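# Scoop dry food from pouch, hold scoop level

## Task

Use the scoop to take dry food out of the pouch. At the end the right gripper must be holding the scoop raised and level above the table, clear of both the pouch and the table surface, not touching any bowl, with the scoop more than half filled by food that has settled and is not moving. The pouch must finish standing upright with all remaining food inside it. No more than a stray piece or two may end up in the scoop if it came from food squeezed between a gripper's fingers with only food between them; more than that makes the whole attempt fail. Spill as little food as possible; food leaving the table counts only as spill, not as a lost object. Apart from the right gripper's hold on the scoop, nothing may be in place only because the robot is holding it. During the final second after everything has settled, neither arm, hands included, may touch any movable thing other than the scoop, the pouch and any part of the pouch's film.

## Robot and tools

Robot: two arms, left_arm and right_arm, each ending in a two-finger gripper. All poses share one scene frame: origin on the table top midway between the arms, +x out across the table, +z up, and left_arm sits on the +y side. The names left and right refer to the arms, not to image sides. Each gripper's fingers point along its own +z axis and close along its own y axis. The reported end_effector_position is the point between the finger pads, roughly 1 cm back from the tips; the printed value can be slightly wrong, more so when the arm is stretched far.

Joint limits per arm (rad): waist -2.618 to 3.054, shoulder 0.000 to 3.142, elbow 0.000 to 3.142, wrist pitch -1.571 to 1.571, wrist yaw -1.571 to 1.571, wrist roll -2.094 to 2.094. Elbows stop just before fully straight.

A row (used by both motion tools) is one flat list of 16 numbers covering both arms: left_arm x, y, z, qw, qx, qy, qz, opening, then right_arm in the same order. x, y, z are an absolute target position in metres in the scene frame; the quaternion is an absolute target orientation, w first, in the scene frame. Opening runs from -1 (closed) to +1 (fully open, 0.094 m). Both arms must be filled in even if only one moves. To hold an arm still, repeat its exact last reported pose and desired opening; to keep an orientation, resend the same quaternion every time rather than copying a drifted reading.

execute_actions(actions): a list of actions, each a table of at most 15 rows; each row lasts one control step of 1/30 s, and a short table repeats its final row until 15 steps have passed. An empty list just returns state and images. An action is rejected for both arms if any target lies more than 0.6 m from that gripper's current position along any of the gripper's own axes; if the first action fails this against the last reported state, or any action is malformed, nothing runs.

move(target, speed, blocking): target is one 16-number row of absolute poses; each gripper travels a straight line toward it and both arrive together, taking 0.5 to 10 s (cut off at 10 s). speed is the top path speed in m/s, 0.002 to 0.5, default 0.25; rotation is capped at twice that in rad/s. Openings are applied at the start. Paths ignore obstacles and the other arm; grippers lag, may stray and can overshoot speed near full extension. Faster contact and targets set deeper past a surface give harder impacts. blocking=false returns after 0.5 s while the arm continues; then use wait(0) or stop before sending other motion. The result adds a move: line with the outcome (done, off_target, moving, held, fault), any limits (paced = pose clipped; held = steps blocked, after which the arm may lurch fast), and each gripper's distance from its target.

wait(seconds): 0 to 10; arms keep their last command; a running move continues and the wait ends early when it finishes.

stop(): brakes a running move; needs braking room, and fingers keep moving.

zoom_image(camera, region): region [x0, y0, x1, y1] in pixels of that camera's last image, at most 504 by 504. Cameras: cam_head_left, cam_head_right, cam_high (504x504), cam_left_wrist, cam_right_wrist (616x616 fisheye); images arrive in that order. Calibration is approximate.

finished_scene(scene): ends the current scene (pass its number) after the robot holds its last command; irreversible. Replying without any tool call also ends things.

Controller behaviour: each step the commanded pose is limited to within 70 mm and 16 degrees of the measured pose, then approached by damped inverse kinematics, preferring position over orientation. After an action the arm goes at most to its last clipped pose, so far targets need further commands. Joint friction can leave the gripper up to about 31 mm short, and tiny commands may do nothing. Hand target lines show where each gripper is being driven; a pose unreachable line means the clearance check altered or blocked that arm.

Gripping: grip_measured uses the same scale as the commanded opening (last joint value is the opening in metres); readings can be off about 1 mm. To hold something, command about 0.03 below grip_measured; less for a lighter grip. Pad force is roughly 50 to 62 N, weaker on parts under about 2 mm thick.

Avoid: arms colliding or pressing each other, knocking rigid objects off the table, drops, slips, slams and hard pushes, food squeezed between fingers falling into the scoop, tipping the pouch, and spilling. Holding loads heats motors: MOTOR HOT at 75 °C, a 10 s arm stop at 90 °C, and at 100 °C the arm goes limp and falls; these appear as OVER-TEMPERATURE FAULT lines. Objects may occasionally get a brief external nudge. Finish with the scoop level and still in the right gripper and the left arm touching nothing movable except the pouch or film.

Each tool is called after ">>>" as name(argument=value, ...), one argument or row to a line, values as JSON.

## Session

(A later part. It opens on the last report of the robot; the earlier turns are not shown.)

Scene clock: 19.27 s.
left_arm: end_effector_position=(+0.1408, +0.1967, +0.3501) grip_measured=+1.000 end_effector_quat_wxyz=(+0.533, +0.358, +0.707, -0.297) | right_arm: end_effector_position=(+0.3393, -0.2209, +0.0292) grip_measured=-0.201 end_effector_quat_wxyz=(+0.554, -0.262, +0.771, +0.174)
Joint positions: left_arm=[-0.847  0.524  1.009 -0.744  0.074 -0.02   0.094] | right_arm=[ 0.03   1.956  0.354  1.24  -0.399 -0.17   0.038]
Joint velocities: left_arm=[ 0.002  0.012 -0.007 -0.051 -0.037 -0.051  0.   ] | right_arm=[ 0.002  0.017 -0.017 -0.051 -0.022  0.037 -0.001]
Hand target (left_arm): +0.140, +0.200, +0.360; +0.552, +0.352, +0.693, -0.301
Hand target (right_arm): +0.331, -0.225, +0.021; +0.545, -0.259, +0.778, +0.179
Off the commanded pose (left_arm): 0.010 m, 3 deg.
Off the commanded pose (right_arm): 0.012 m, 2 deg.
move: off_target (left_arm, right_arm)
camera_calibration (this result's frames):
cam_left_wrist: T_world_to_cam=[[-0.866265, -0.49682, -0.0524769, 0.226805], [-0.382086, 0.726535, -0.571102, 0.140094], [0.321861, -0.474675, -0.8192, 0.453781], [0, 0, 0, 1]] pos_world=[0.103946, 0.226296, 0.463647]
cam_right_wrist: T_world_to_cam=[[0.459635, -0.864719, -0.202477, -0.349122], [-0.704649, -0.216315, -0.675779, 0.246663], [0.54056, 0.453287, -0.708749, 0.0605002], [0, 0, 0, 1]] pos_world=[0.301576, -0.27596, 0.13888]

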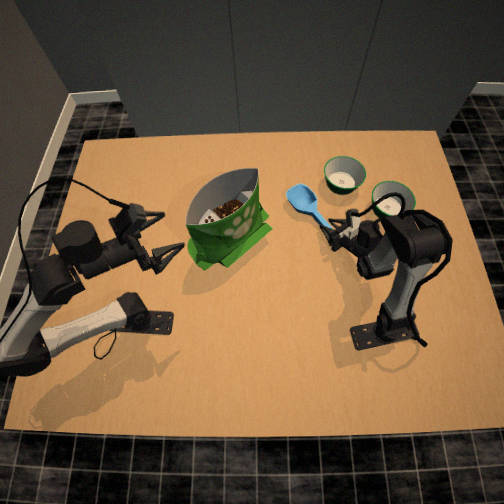

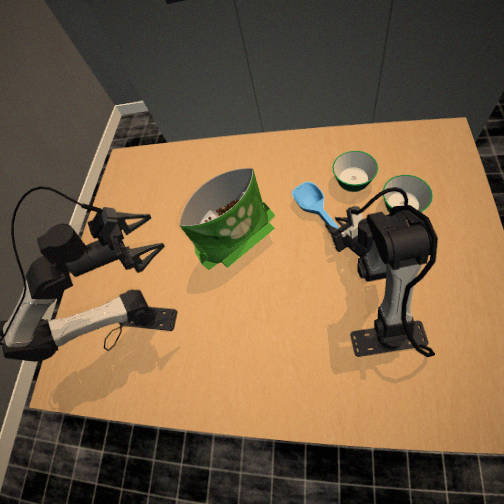

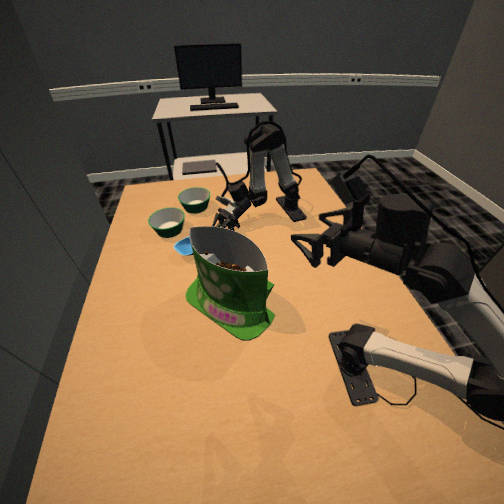

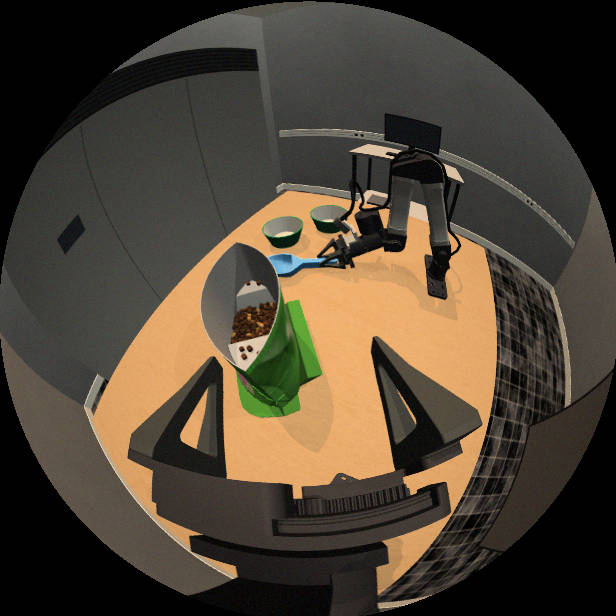

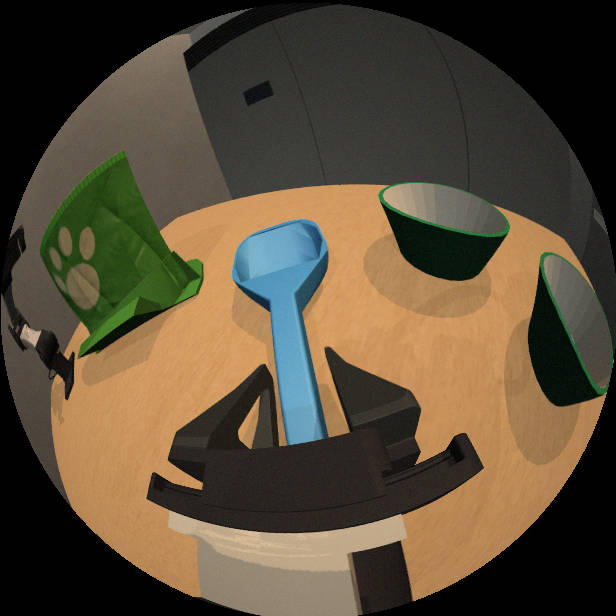

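>>> move(
  target=[0.14,0.2,0.36,0.55,0.35,0.69,-0.3,1, 0.314,-0.237,0.012,0.544,-0.260,0.777,0.182,-0.2],
  speed=0.05,
)

>>> zoom_image(
  camera="cam_left_wrist",
  region=[260, 200, 420, 290],
)

Scene clock: 20.63 s.
left_arm: end_effector_position=(+0.1408, +0.1967, +0.3500) grip_measured=+1.000 end_effector_quat_wxyz=(+0.533, +0.358, +0.707, -0.297) | right_arm: end_effector_position=(+0.3230, -0.2338, +0.0192) grip_measured=-0.201 end_effector_quat_wxyz=(+0.552, -0.260, +0.772, +0.180)
Joint positions: left_arm=[-0.847  0.524  1.009 -0.744  0.074 -0.02   0.094] | right_arm=[-0.017  2.004  0.284  1.349 -0.448 -0.177  0.038]
Joint velocities: left_arm=[ 0.002 -0.007 -0.002 -0.037  0.007 -0.051  0.   ] | right_arm=[-0.002 -0.002 -0.002 -0.022  0.066 -0.037 -0.   ]
Hand target (left_arm): +0.140, +0.200, +0.360; +0.552, +0.352, +0.693, -0.301
Hand target (right_arm): +0.314, -0.237, +0.012; +0.544, -0.260, +0.777, +0.182
Off the commanded pose (left_arm): 0.011 m, 3 deg.
Off the commanded pose (right_arm): 0.012 m, 1 deg.
move: off_target (left_arm, right_arm)
camera_calibration (this result's frames):
cam_left_wrist: T_world_to_cam=[[-0.866278, -0.496805, -0.0524205, 0.226775], [-0.382221, 0.726706, -0.570794, 0.1399], [0.321667, -0.47443, -0.819418, 0.453776], [0, 0, 0, 1]] pos_world=[0.103958, 0.226281, 0.463574]
cam_right_wrist: T_world_to_cam=[[0.459943, -0.861387, -0.215557, -0.353891], [-0.709479, -0.21053, -0.672544, 0.228418], [0.53394, 0.462265, -0.707968, 0.072283], [0, 0, 0, 1]] pos_world=[0.286232, -0.290162, 0.128511]

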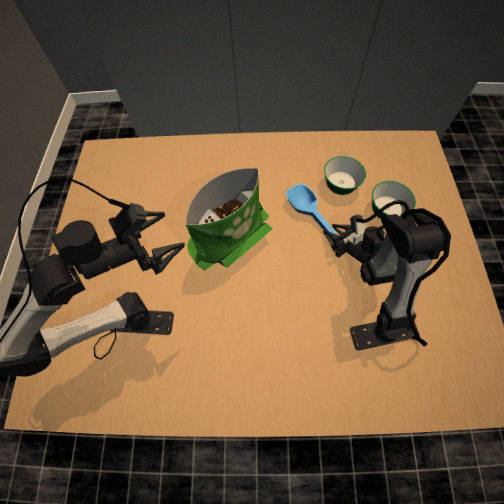

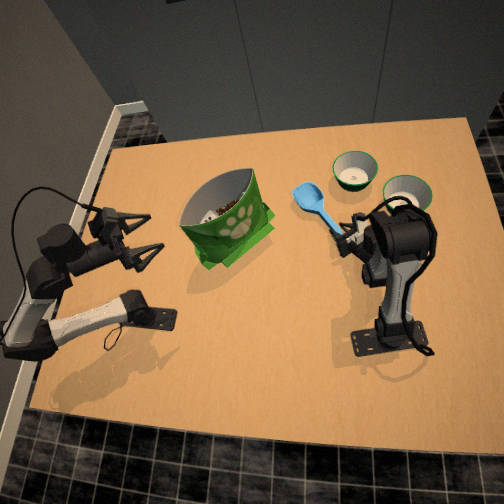

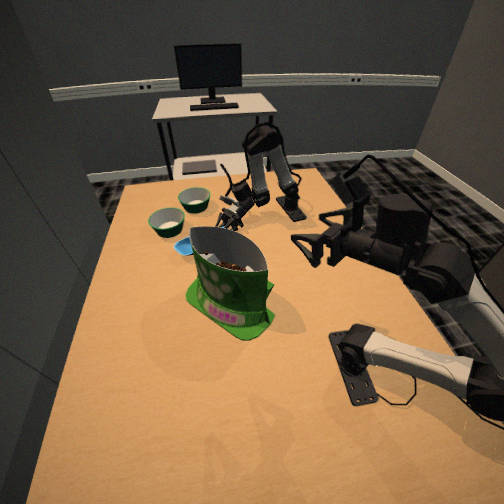

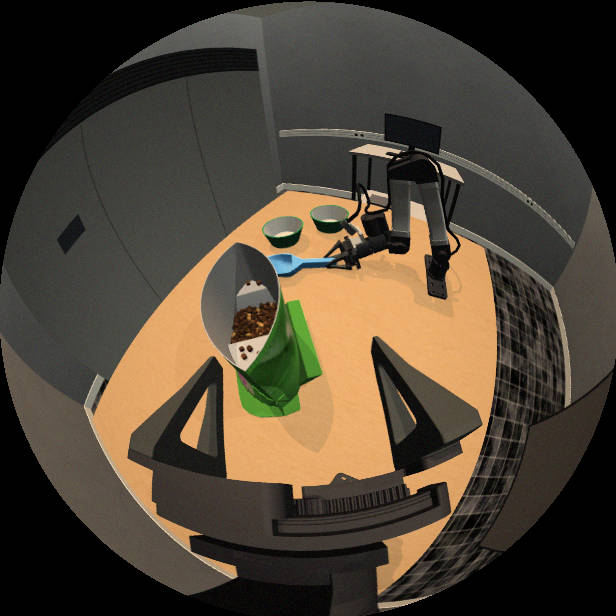

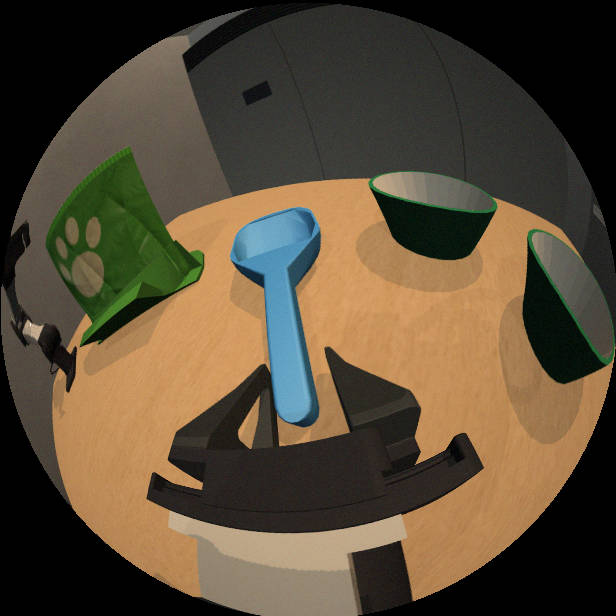

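Region (260, 200, 420, 290) of cam_left_wrist's 616x616 image, scaled by 3.150, with more detail than that image has; it fills the top 284 rows of this view, and the rest is white.

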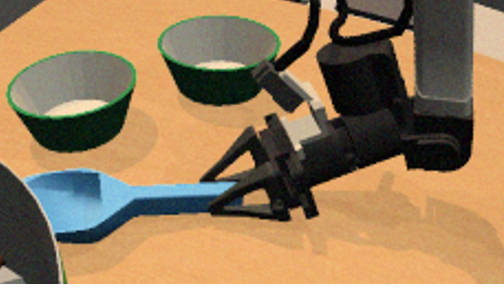

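>>> move(
  target=[0.13,0.13,0.2,0.168,0.416,0.892,-0.073,-1, 0.314,-0.237,0.012,0.544,-0.260,0.777,0.182,-0.64],
)

>>> move(
  target=[0.14,0.13,0.045,0.168,0.416,0.892,-0.073,-1, 0.30,-0.30,0.30,0.56,-0.08,0.82,0.05,-0.64],
  speed=0.15,
)

Scene clock: 23.33 s.
left_arm: end_effector_position=(+0.1305, +0.1412, +0.1956) grip_measured=-0.978 end_effector_quat_wxyz=(+0.168, +0.413, +0.894, -0.057) | right_arm: end_effector_position=(+0.3231, -0.2337, +0.0195) grip_measured=-0.593 end_effector_quat_wxyz=(+0.553, -0.260, +0.771, +0.180)
Joint positions: left_arm=[-1.163  1.253  1.264 -1.26  -0.155 -0.327  0.001] | right_arm=[-0.017  2.004  0.284  1.351 -0.449 -0.177  0.019]
Joint velocities: left_arm=[ 0.007 -0.017  0.012 -0.037  0.037  0.022 -0.   ] | right_arm=[-0.002  0.002 -0.007 -0.022  0.037  0.022  0.   ]
Hand target (left_arm): +0.128, +0.136, +0.203; +0.171, +0.414, +0.892, -0.068
Hand target (right_arm): +0.314, -0.237, +0.012; +0.544, -0.260, +0.777, +0.182
Off the commanded pose (left_arm): 0.012 m, 2 deg.
Off the commanded pose (right_arm): 0.012 m, 1 deg.
move: off_target (left_arm, right_arm)
camera_calibration (this result's frames):
cam_left_wrist: T_world_to_cam=[[-0.830172, -0.557078, -0.0218923, 0.180042], [-0.529218, 0.775088, 0.345204, -0.0786842], [-0.175337, 0.298165, -0.938272, 0.283274], [0, 0, 0, 1]] pos_world=[0.157493, 0.0768221, 0.296892]
cam_right_wrist: T_world_to_cam=[[0.460569, -0.861141, -0.215204, -0.353946], [-0.708406, -0.210525, -0.673677, 0.228399], [0.534825, 0.462726, -0.706998, 0.072242], [0, 0, 0, 1]] pos_world=[0.286179, -0.290142, 0.128771]

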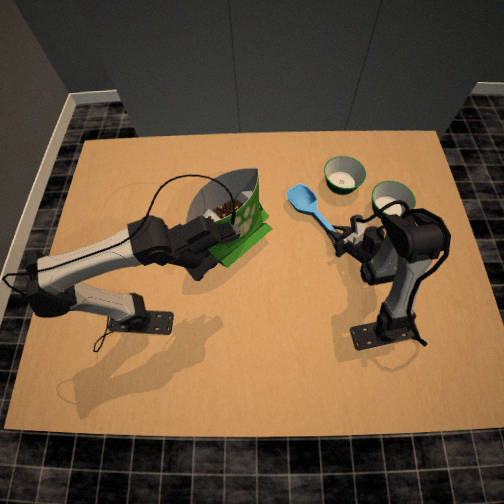

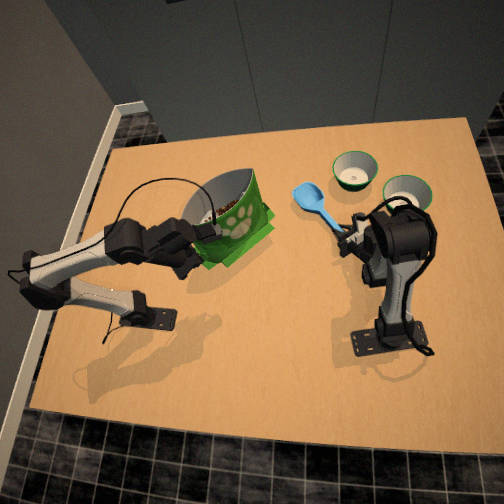

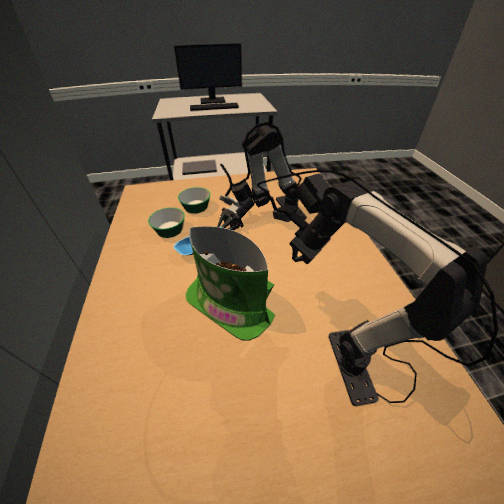

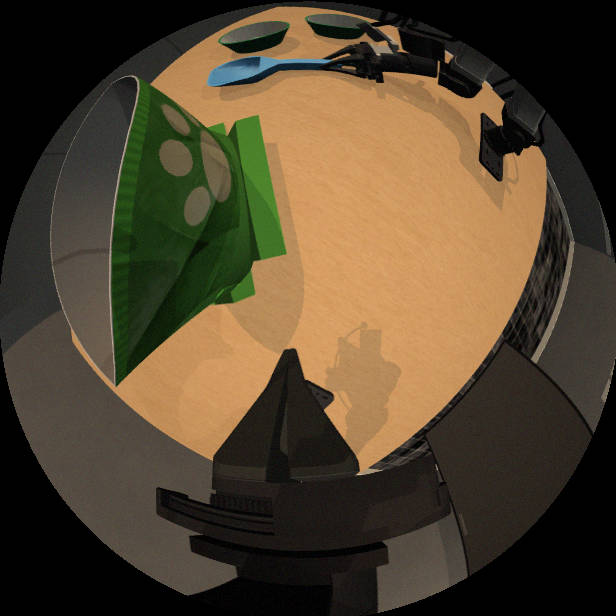

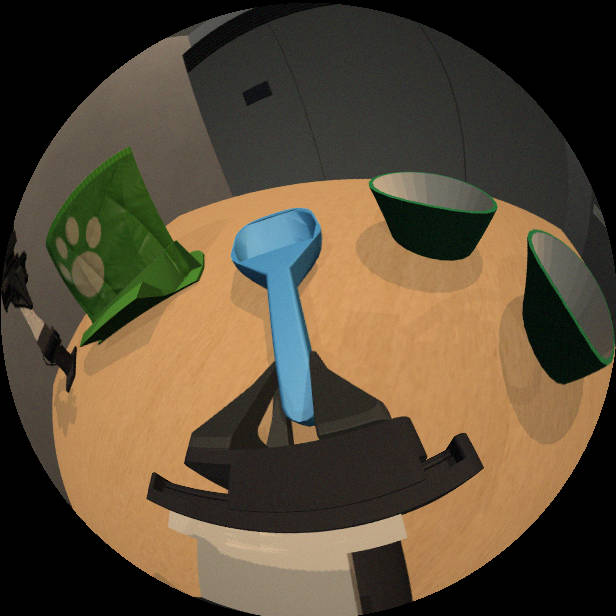

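Scene clock: 25.97 s.
left_arm: end_effector_position=(+0.1367, +0.1343, +0.0486) grip_measured=-0.978 end_effector_quat_wxyz=(+0.168, +0.418, +0.890, -0.069) | right_arm: end_effector_position=(+0.2962, -0.3023, +0.2806) grip_measured=-0.593 end_effector_quat_wxyz=(+0.535, -0.084, +0.839, +0.049)
Joint positions: left_arm=[-1.13   1.302  0.701 -0.625 -0.124 -0.285  0.001] | right_arm=[ 0.023  0.929  0.927 -0.434  0.011 -0.004  0.019]
Joint velocities: left_arm=[ 0.002 -0.002 -0.012 -0.022 -0.066 -0.022 -0.   ] | right_arm=[ 0.002  0.002  0.002 -0.168  0.007 -0.051 -0.001]
Hand target (left_arm): +0.139, +0.133, +0.045; +0.167, +0.416, +0.891, -0.073
Hand target (right_arm): +0.297, -0.301, +0.302; +0.559, -0.081, +0.824, +0.050
Off the commanded pose (left_arm): 0.007 m, 0 deg.
Off the commanded pose (right_arm): 0.020 m, 4 deg.
move: off_target (right_arm)
camera_calibration (this result's frames):
cam_left_wrist: T_world_to_cam=[[-0.839538, -0.543295, -0.00242308, 0.176584], [-0.512926, 0.791124, 0.33321, -0.0231036], [-0.179115, 0.280986, -0.942849, 0.151575], [0, 0, 0, 1]] pos_world=[0.163548, 0.0716246, 0.151038]
cam_right_wrist: T_world_to_cam=[[0.0190127, -0.979546, -0.20032, -0.253646], [-0.79554, 0.106537, -0.596461, 0.470862], [0.605603, 0.170703, -0.777242, 0.213455], [0, 0, 0, 1]] pos_world=[0.250143, -0.335059, 0.395947]

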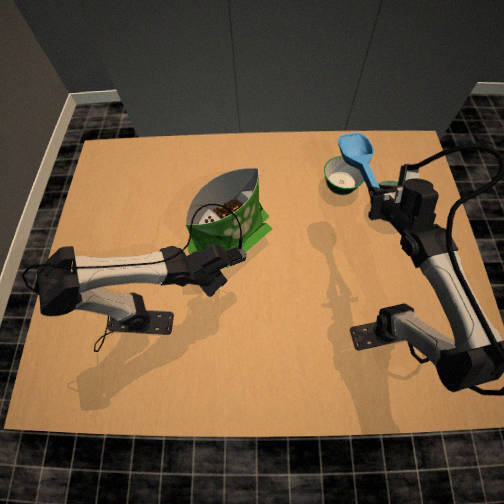

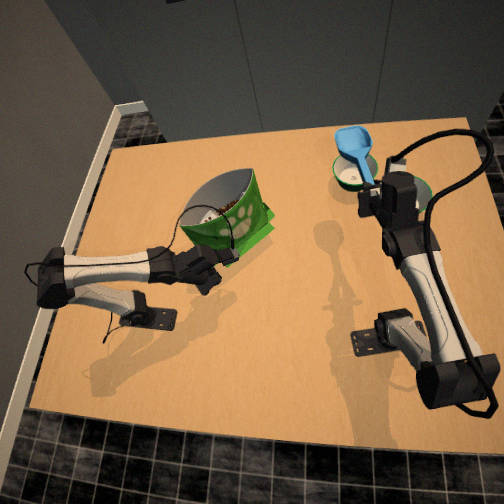

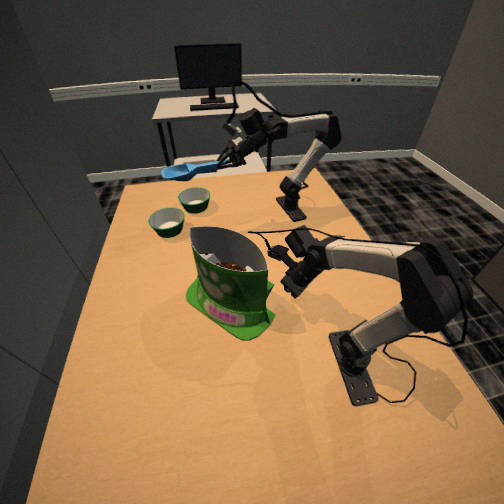

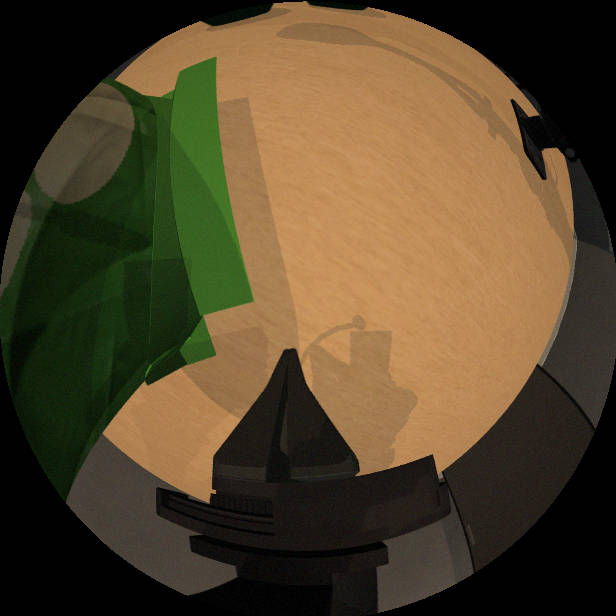

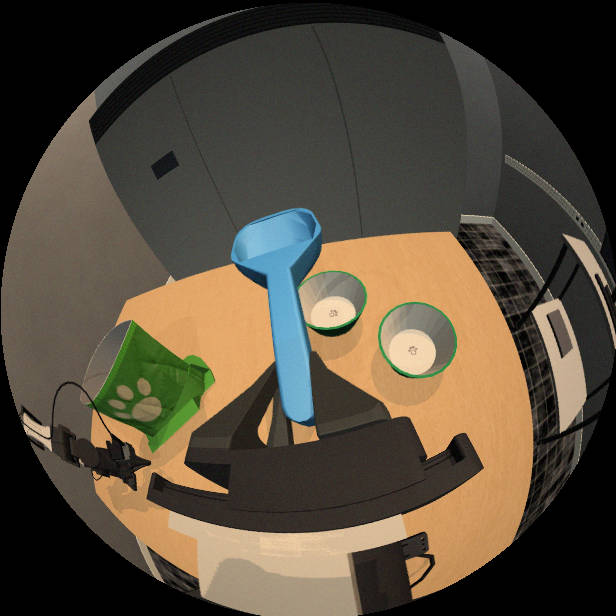

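>>> move(
  target=[0.13,0.15,0.055,0.2,0.583,0.745,0.258,-1, 0.30,-0.30,0.30,0.56,-0.08,0.82,0.05,-0.64],
  speed=0.2,
)

>>> move(
  target=[0.27,0.18,0.055,0.2,0.583,0.745,0.258,-1, 0.30,-0.30,0.30,0.56,-0.08,0.82,0.05,-0.64],
  speed=0.06,
)

Scene clock: 28.93 s.
left_arm: end_effector_position=(+0.1318, +0.1559, +0.0538) grip_measured=-0.978 end_effector_quat_wxyz=(+0.195, +0.582, +0.746, +0.259) | right_arm: end_effector_position=(+0.2953, -0.3031, +0.2785) grip_measured=-0.593 end_effector_quat_wxyz=(+0.531, -0.082, +0.842, +0.047)
Joint positions: left_arm=[-1.46   1.623  0.912 -1.017 -0.644 -0.241  0.001] | right_arm=[ 0.023  0.929  0.927 -0.444  0.014 -0.002  0.019]
Joint velocities: left_arm=[-0.017  0.012  0.012 -0.051  0.037  0.022 -0.   ] | right_arm=[ 0.007 -0.007  0.017  0.037 -0.022 -0.007 -0.001]
Hand target (left_arm): +0.132, +0.151, +0.058; +0.204, +0.581, +0.743, +0.261
Hand target (right_arm): +0.299, -0.300, +0.300; +0.561, -0.080, +0.822, +0.050
Off the commanded pose (left_arm): 0.006 m, 1 deg.
Off the commanded pose (right_arm): 0.022 m, 4 deg.
move: off_target (right_arm)
camera_calibration (this result's frames):
cam_left_wrist: T_world_to_cam=[[-0.821489, -0.0917527, -0.562794, 0.141573], [-0.476429, 0.652753, 0.589006, -0.0414644], [0.313323, 0.751994, -0.579943, -0.00832189], [0, 0, 0, 1]] pos_world=[0.0991535, 0.0463138, 0.0992732]
cam_right_wrist: T_world_to_cam=[[0.013129, -0.979875, -0.199181, -0.253497], [-0.800693, 0.109014, -0.589073, 0.469206], [0.598931, 0.167217, -0.783148, 0.215027], [0, 0, 0, 1]] pos_world=[0.250232, -0.335501, 0.394302]

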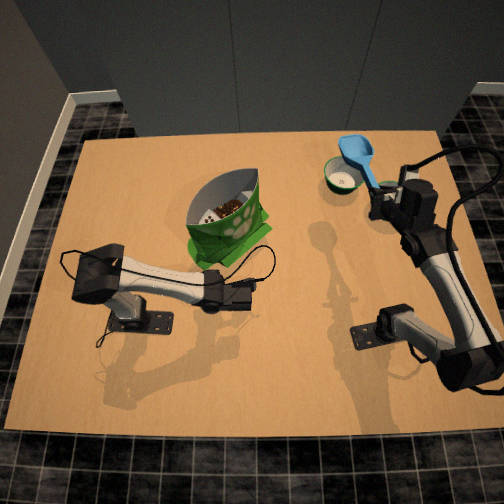

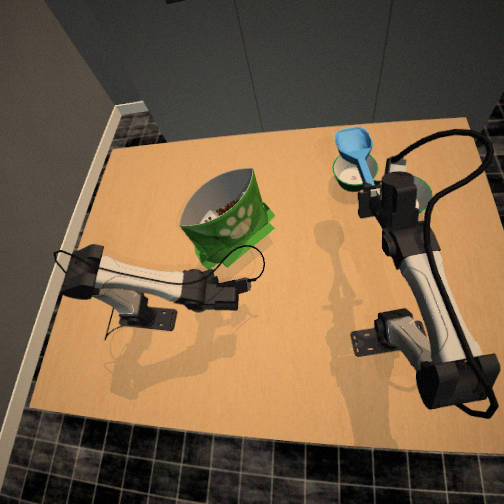

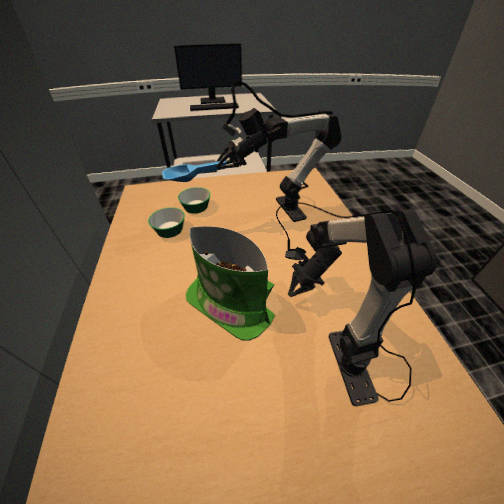

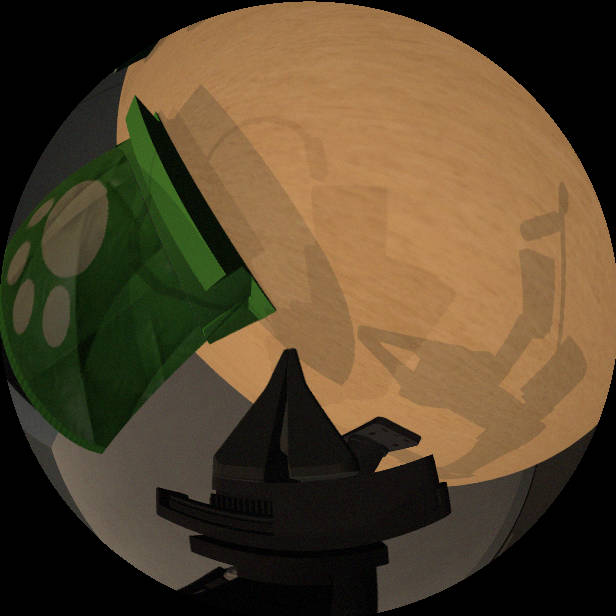

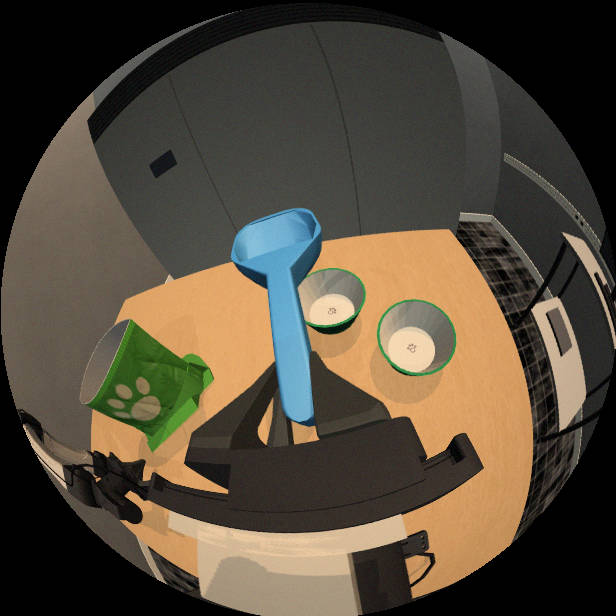

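Scene clock: 31.70 s.
left_arm: end_effector_position=(+0.2521, +0.1935, +0.0499) grip_measured=-0.979 end_effector_quat_wxyz=(+0.159, +0.600, +0.739, +0.262) | right_arm: end_effector_position=(+0.2953, -0.3031, +0.2784) grip_measured=-0.593 end_effector_quat_wxyz=(+0.531, -0.082, +0.842, +0.047)
Joint positions: left_arm=[-0.934  1.574  0.86  -0.689 -0.602  0.428  0.001] | right_arm=[ 0.023  0.929  0.927 -0.444  0.014 -0.002  0.019]
Joint velocities: left_arm=[-0.002 -0.002 -0.002 -0.007 -0.022  0.037  0.001] | right_arm=[-0.012 -0.007  0.002 -0.022  0.037 -0.066 -0.001]
Hand target (left_arm): +0.265, +0.181, +0.054; +0.196, +0.584, +0.747, +0.252
Hand target (right_arm): +0.299, -0.300, +0.300; +0.561, -0.080, +0.822, +0.050
Off the commanded pose (left_arm): 0.023 m, 5 deg.
Off the commanded pose (right_arm): 0.022 m, 4 deg.
move: off_target (left_arm, right_arm)
camera_calibration (this result's frames):
cam_left_wrist: T_world_to_cam=[[-0.853578, -0.0482553, -0.518725, 0.239135], [-0.431115, 0.624432, 0.651325, -0.0154465], [0.292479, 0.779587, -0.553805, -0.0779666], [0, 0, 0, 1]] pos_world=[0.220265, 0.0819666, 0.0909278]
cam_right_wrist: T_world_to_cam=[[0.0130546, -0.97989, -0.199111, -0.253524], [-0.800913, 0.108969, -0.588782, 0.469096], [0.598638, 0.167157, -0.783384, 0.215119], [0, 0, 0, 1]] pos_world=[0.250236, -0.335501, 0.394237]

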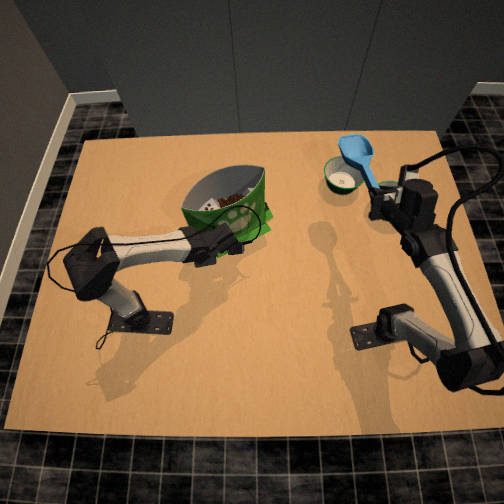

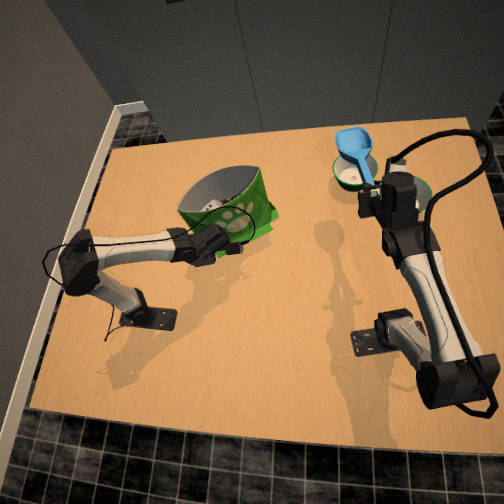

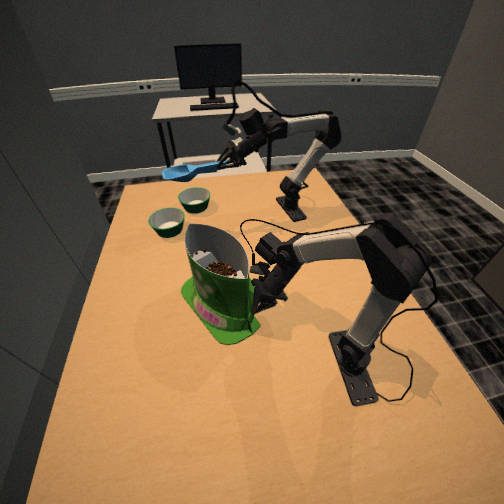

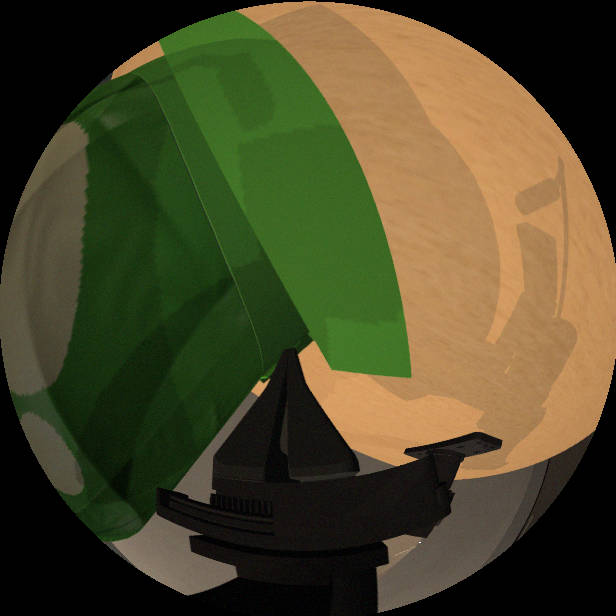

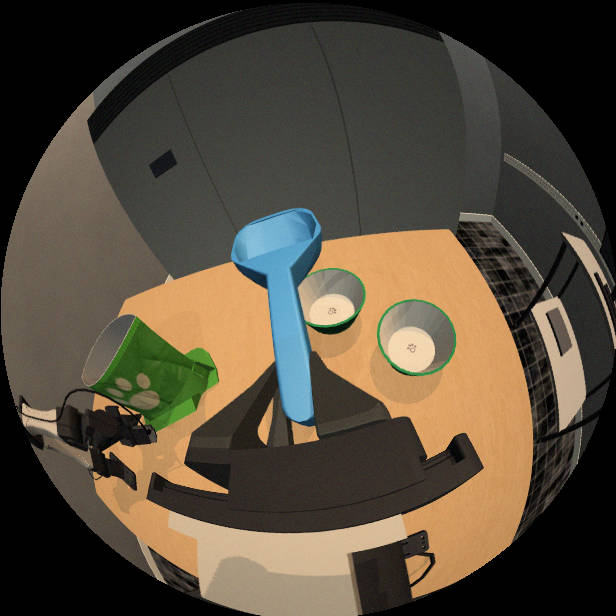

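>>> move(
  target=[0.40,0.16,0.055,0.284,0.824,0.465,0.162,-1, 0.30,-0.30,0.30,0.56,-0.08,0.82,0.05,-0.64],
  speed=0.08,
)

Scene clock: 37.40 s.
left_arm: end_effector_position=(+0.3864, +0.1769, +0.0452) grip_measured=-0.979 end_effector_quat_wxyz=(+0.248, +0.826, +0.480, +0.161) | right_arm: end_effector_position=(+0.2953, -0.3031, +0.2785) grip_measured=-0.593 end_effector_quat_wxyz=(+0.531, -0.082, +0.842, +0.047)
Joint positions: left_arm=[-0.444  1.733  0.97  -0.207 -0.017  1.595  0.001] | right_arm=[ 0.023  0.929  0.927 -0.444  0.014 -0.002  0.019]
Joint velocities: left_arm=[-0.002  0.012 -0.012  0.066 -0.022  0.022  0.   ] | right_arm=[-0.007  0.002  0.012 -0.007 -0.007  0.095  0.001]
Hand target (left_arm): +0.397, +0.160, +0.053; +0.285, +0.823, +0.466, +0.155
Hand target (right_arm): +0.299, -0.300, +0.300; +0.561, -0.080, +0.822, +0.050
Off the commanded pose (left_arm): 0.024 m, 4 deg.
Off the commanded pose (right_arm): 0.022 m, 4 deg.
move: off_target (left_arm, right_arm)
camera_calibration (this result's frames):
cam_left_wrist: T_world_to_cam=[[-0.683686, 0.520907, -0.511106, 0.183856], [0.127853, 0.775025, 0.618862, -0.185316], [0.718489, 0.357761, -0.596473, -0.19501], [0, 0, 0, 1]] pos_world=[0.289506, 0.117619, 0.0923366]
cam_right_wrist: T_world_to_cam=[[0.013129, -0.979875, -0.199181, -0.253497], [-0.800693, 0.109014, -0.589073, 0.469206], [0.598931, 0.167217, -0.783148, 0.215027], [0, 0, 0, 1]] pos_world=[0.250232, -0.335501, 0.394302]

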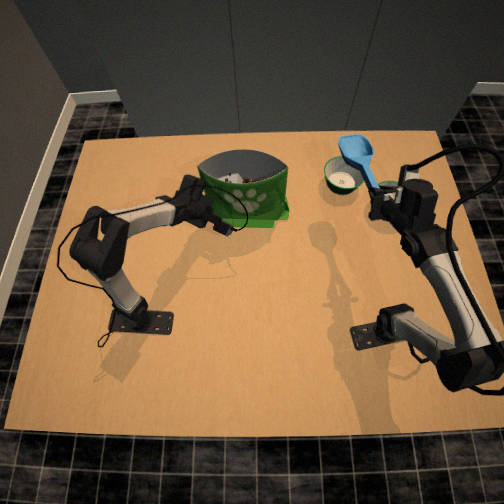

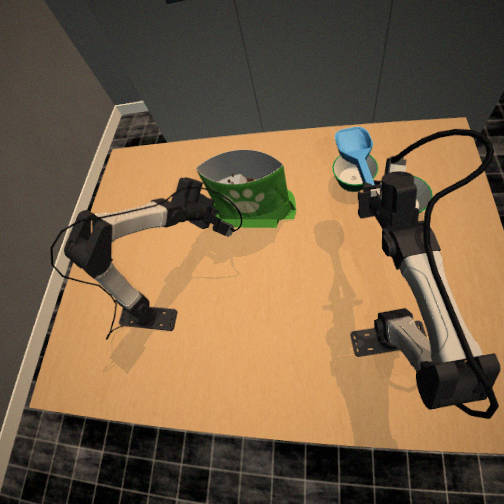

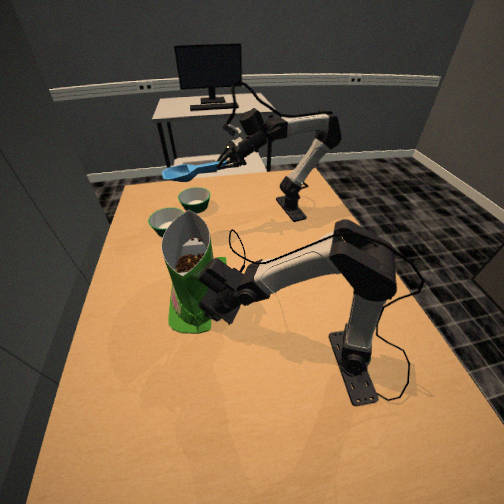

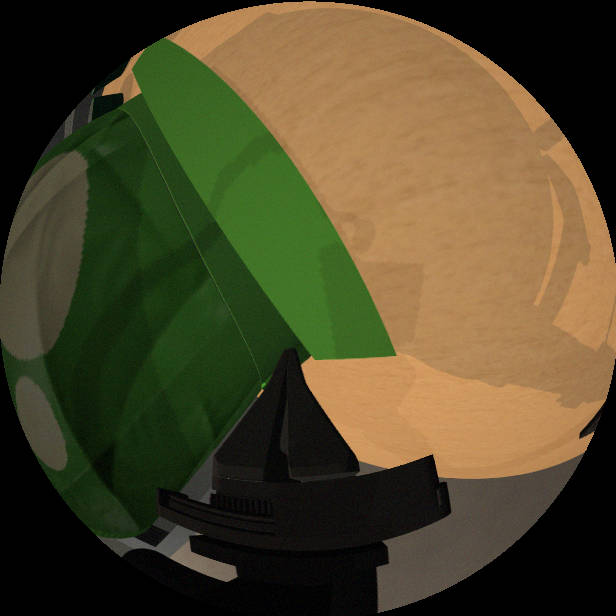

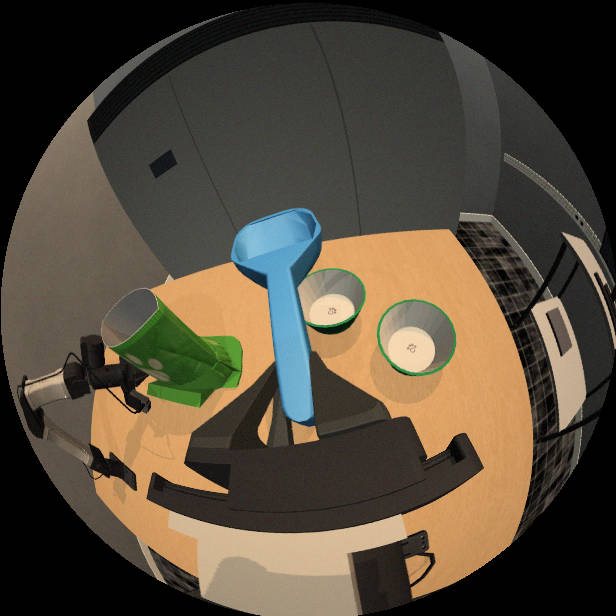

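>>> move(
  target=[0.24,0.06,0.06,0.2,0.583,0.745,0.258,0.0, 0.30,-0.30,0.30,0.56,-0.08,0.82,0.05,-0.64],
  speed=0.2,
)

>>> zoom_image(
  camera="cam_right_wrist",
  region=[60, 280, 260, 480],
)

Scene clock: 40.27 s.
left_arm: end_effector_position=(+0.2437, +0.0653, +0.0589) grip_measured=-0.002 end_effector_quat_wxyz=(+0.195, +0.586, +0.741, +0.265) | right_arm: end_effector_position=(+0.2954, -0.3032, +0.2785) grip_measured=-0.593 end_effector_quat_wxyz=(+0.531, -0.082, +0.842, +0.047)
Joint positions: left_arm=[-1.163  1.958  1.351 -0.896 -0.667  0.146  0.047] | right_arm=[ 0.023  0.929  0.927 -0.444  0.015 -0.002  0.019]
Joint velocities: left_arm=[-0.012 -0.027  0.007 -0.037  0.007 -0.051 -0.   ] | right_arm=[-0.012  0.007  0.007  0.051 -0.007  0.022 -0.001]
Hand target (left_arm): +0.245, +0.061, +0.063; +0.202, +0.581, +0.741, +0.268
Hand target (right_arm): +0.299, -0.300, +0.300; +0.561, -0.080, +0.822, +0.050
Off the commanded pose (left_arm): 0.007 m, 1 deg.
Off the commanded pose (right_arm): 0.022 m, 4 deg.
move: off_target (right_arm)
camera_calibration (this result's frames):
cam_left_wrist: T_world_to_cam=[[-0.818696, -0.0753166, -0.569266, 0.226684], [-0.473605, 0.649149, 0.595234, 0.0671542], [0.324708, 0.756923, -0.567127, 0.0238134], [0, 0, 0, 1]] pos_world=[0.209658, -0.0445449, 0.102576]
cam_right_wrist: T_world_to_cam=[[0.0127983, -0.979911, -0.199023, -0.253518], [-0.800636, 0.109194, -0.589117, 0.469273], [0.599014, 0.166885, -0.783155, 0.214907], [0, 0, 0, 1]] pos_world=[0.25023, -0.335532, 0.394306]

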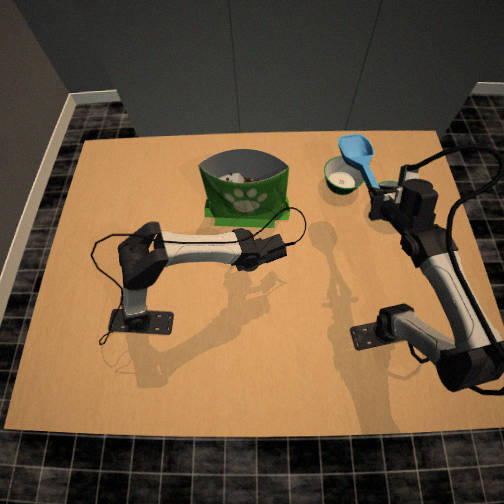

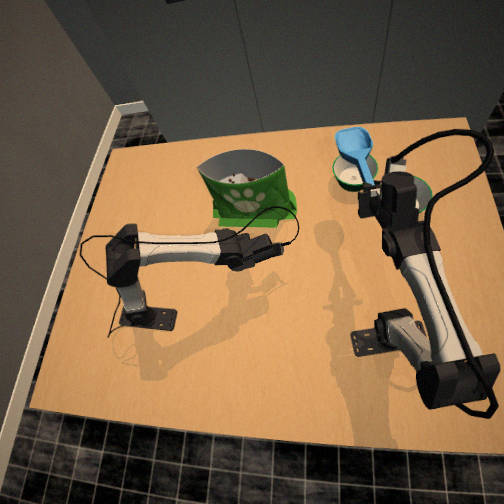

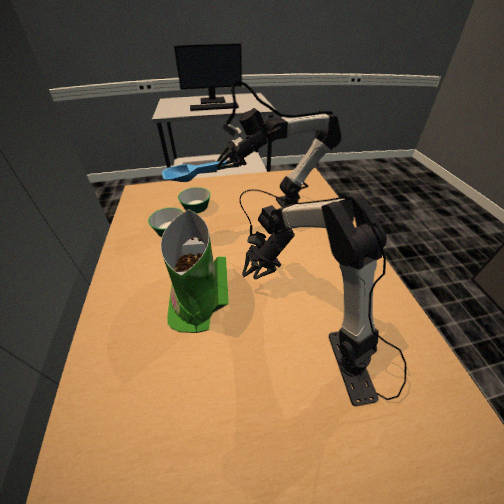

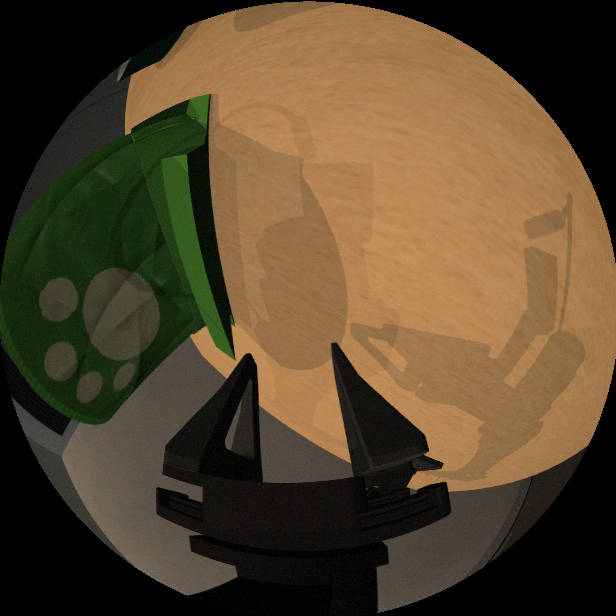

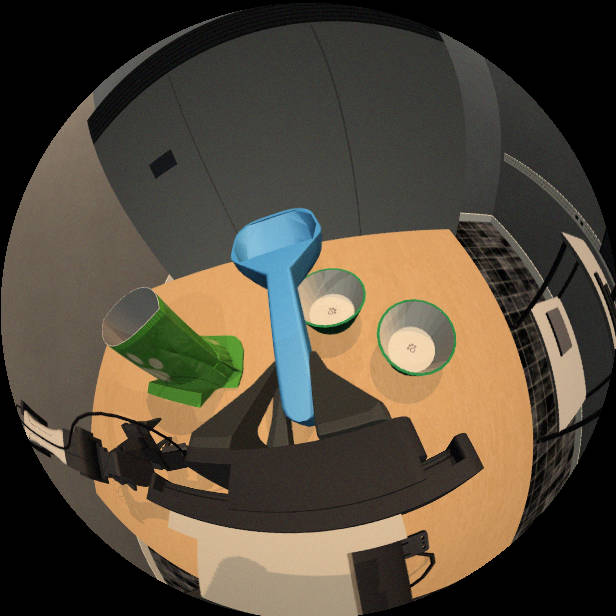

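Region (60, 280, 260, 480) of cam_right_wrist's 616x616 image, scaled by 2.520, with more detail than that image has.

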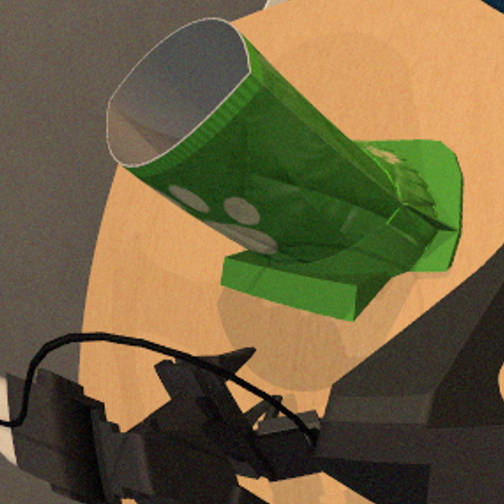

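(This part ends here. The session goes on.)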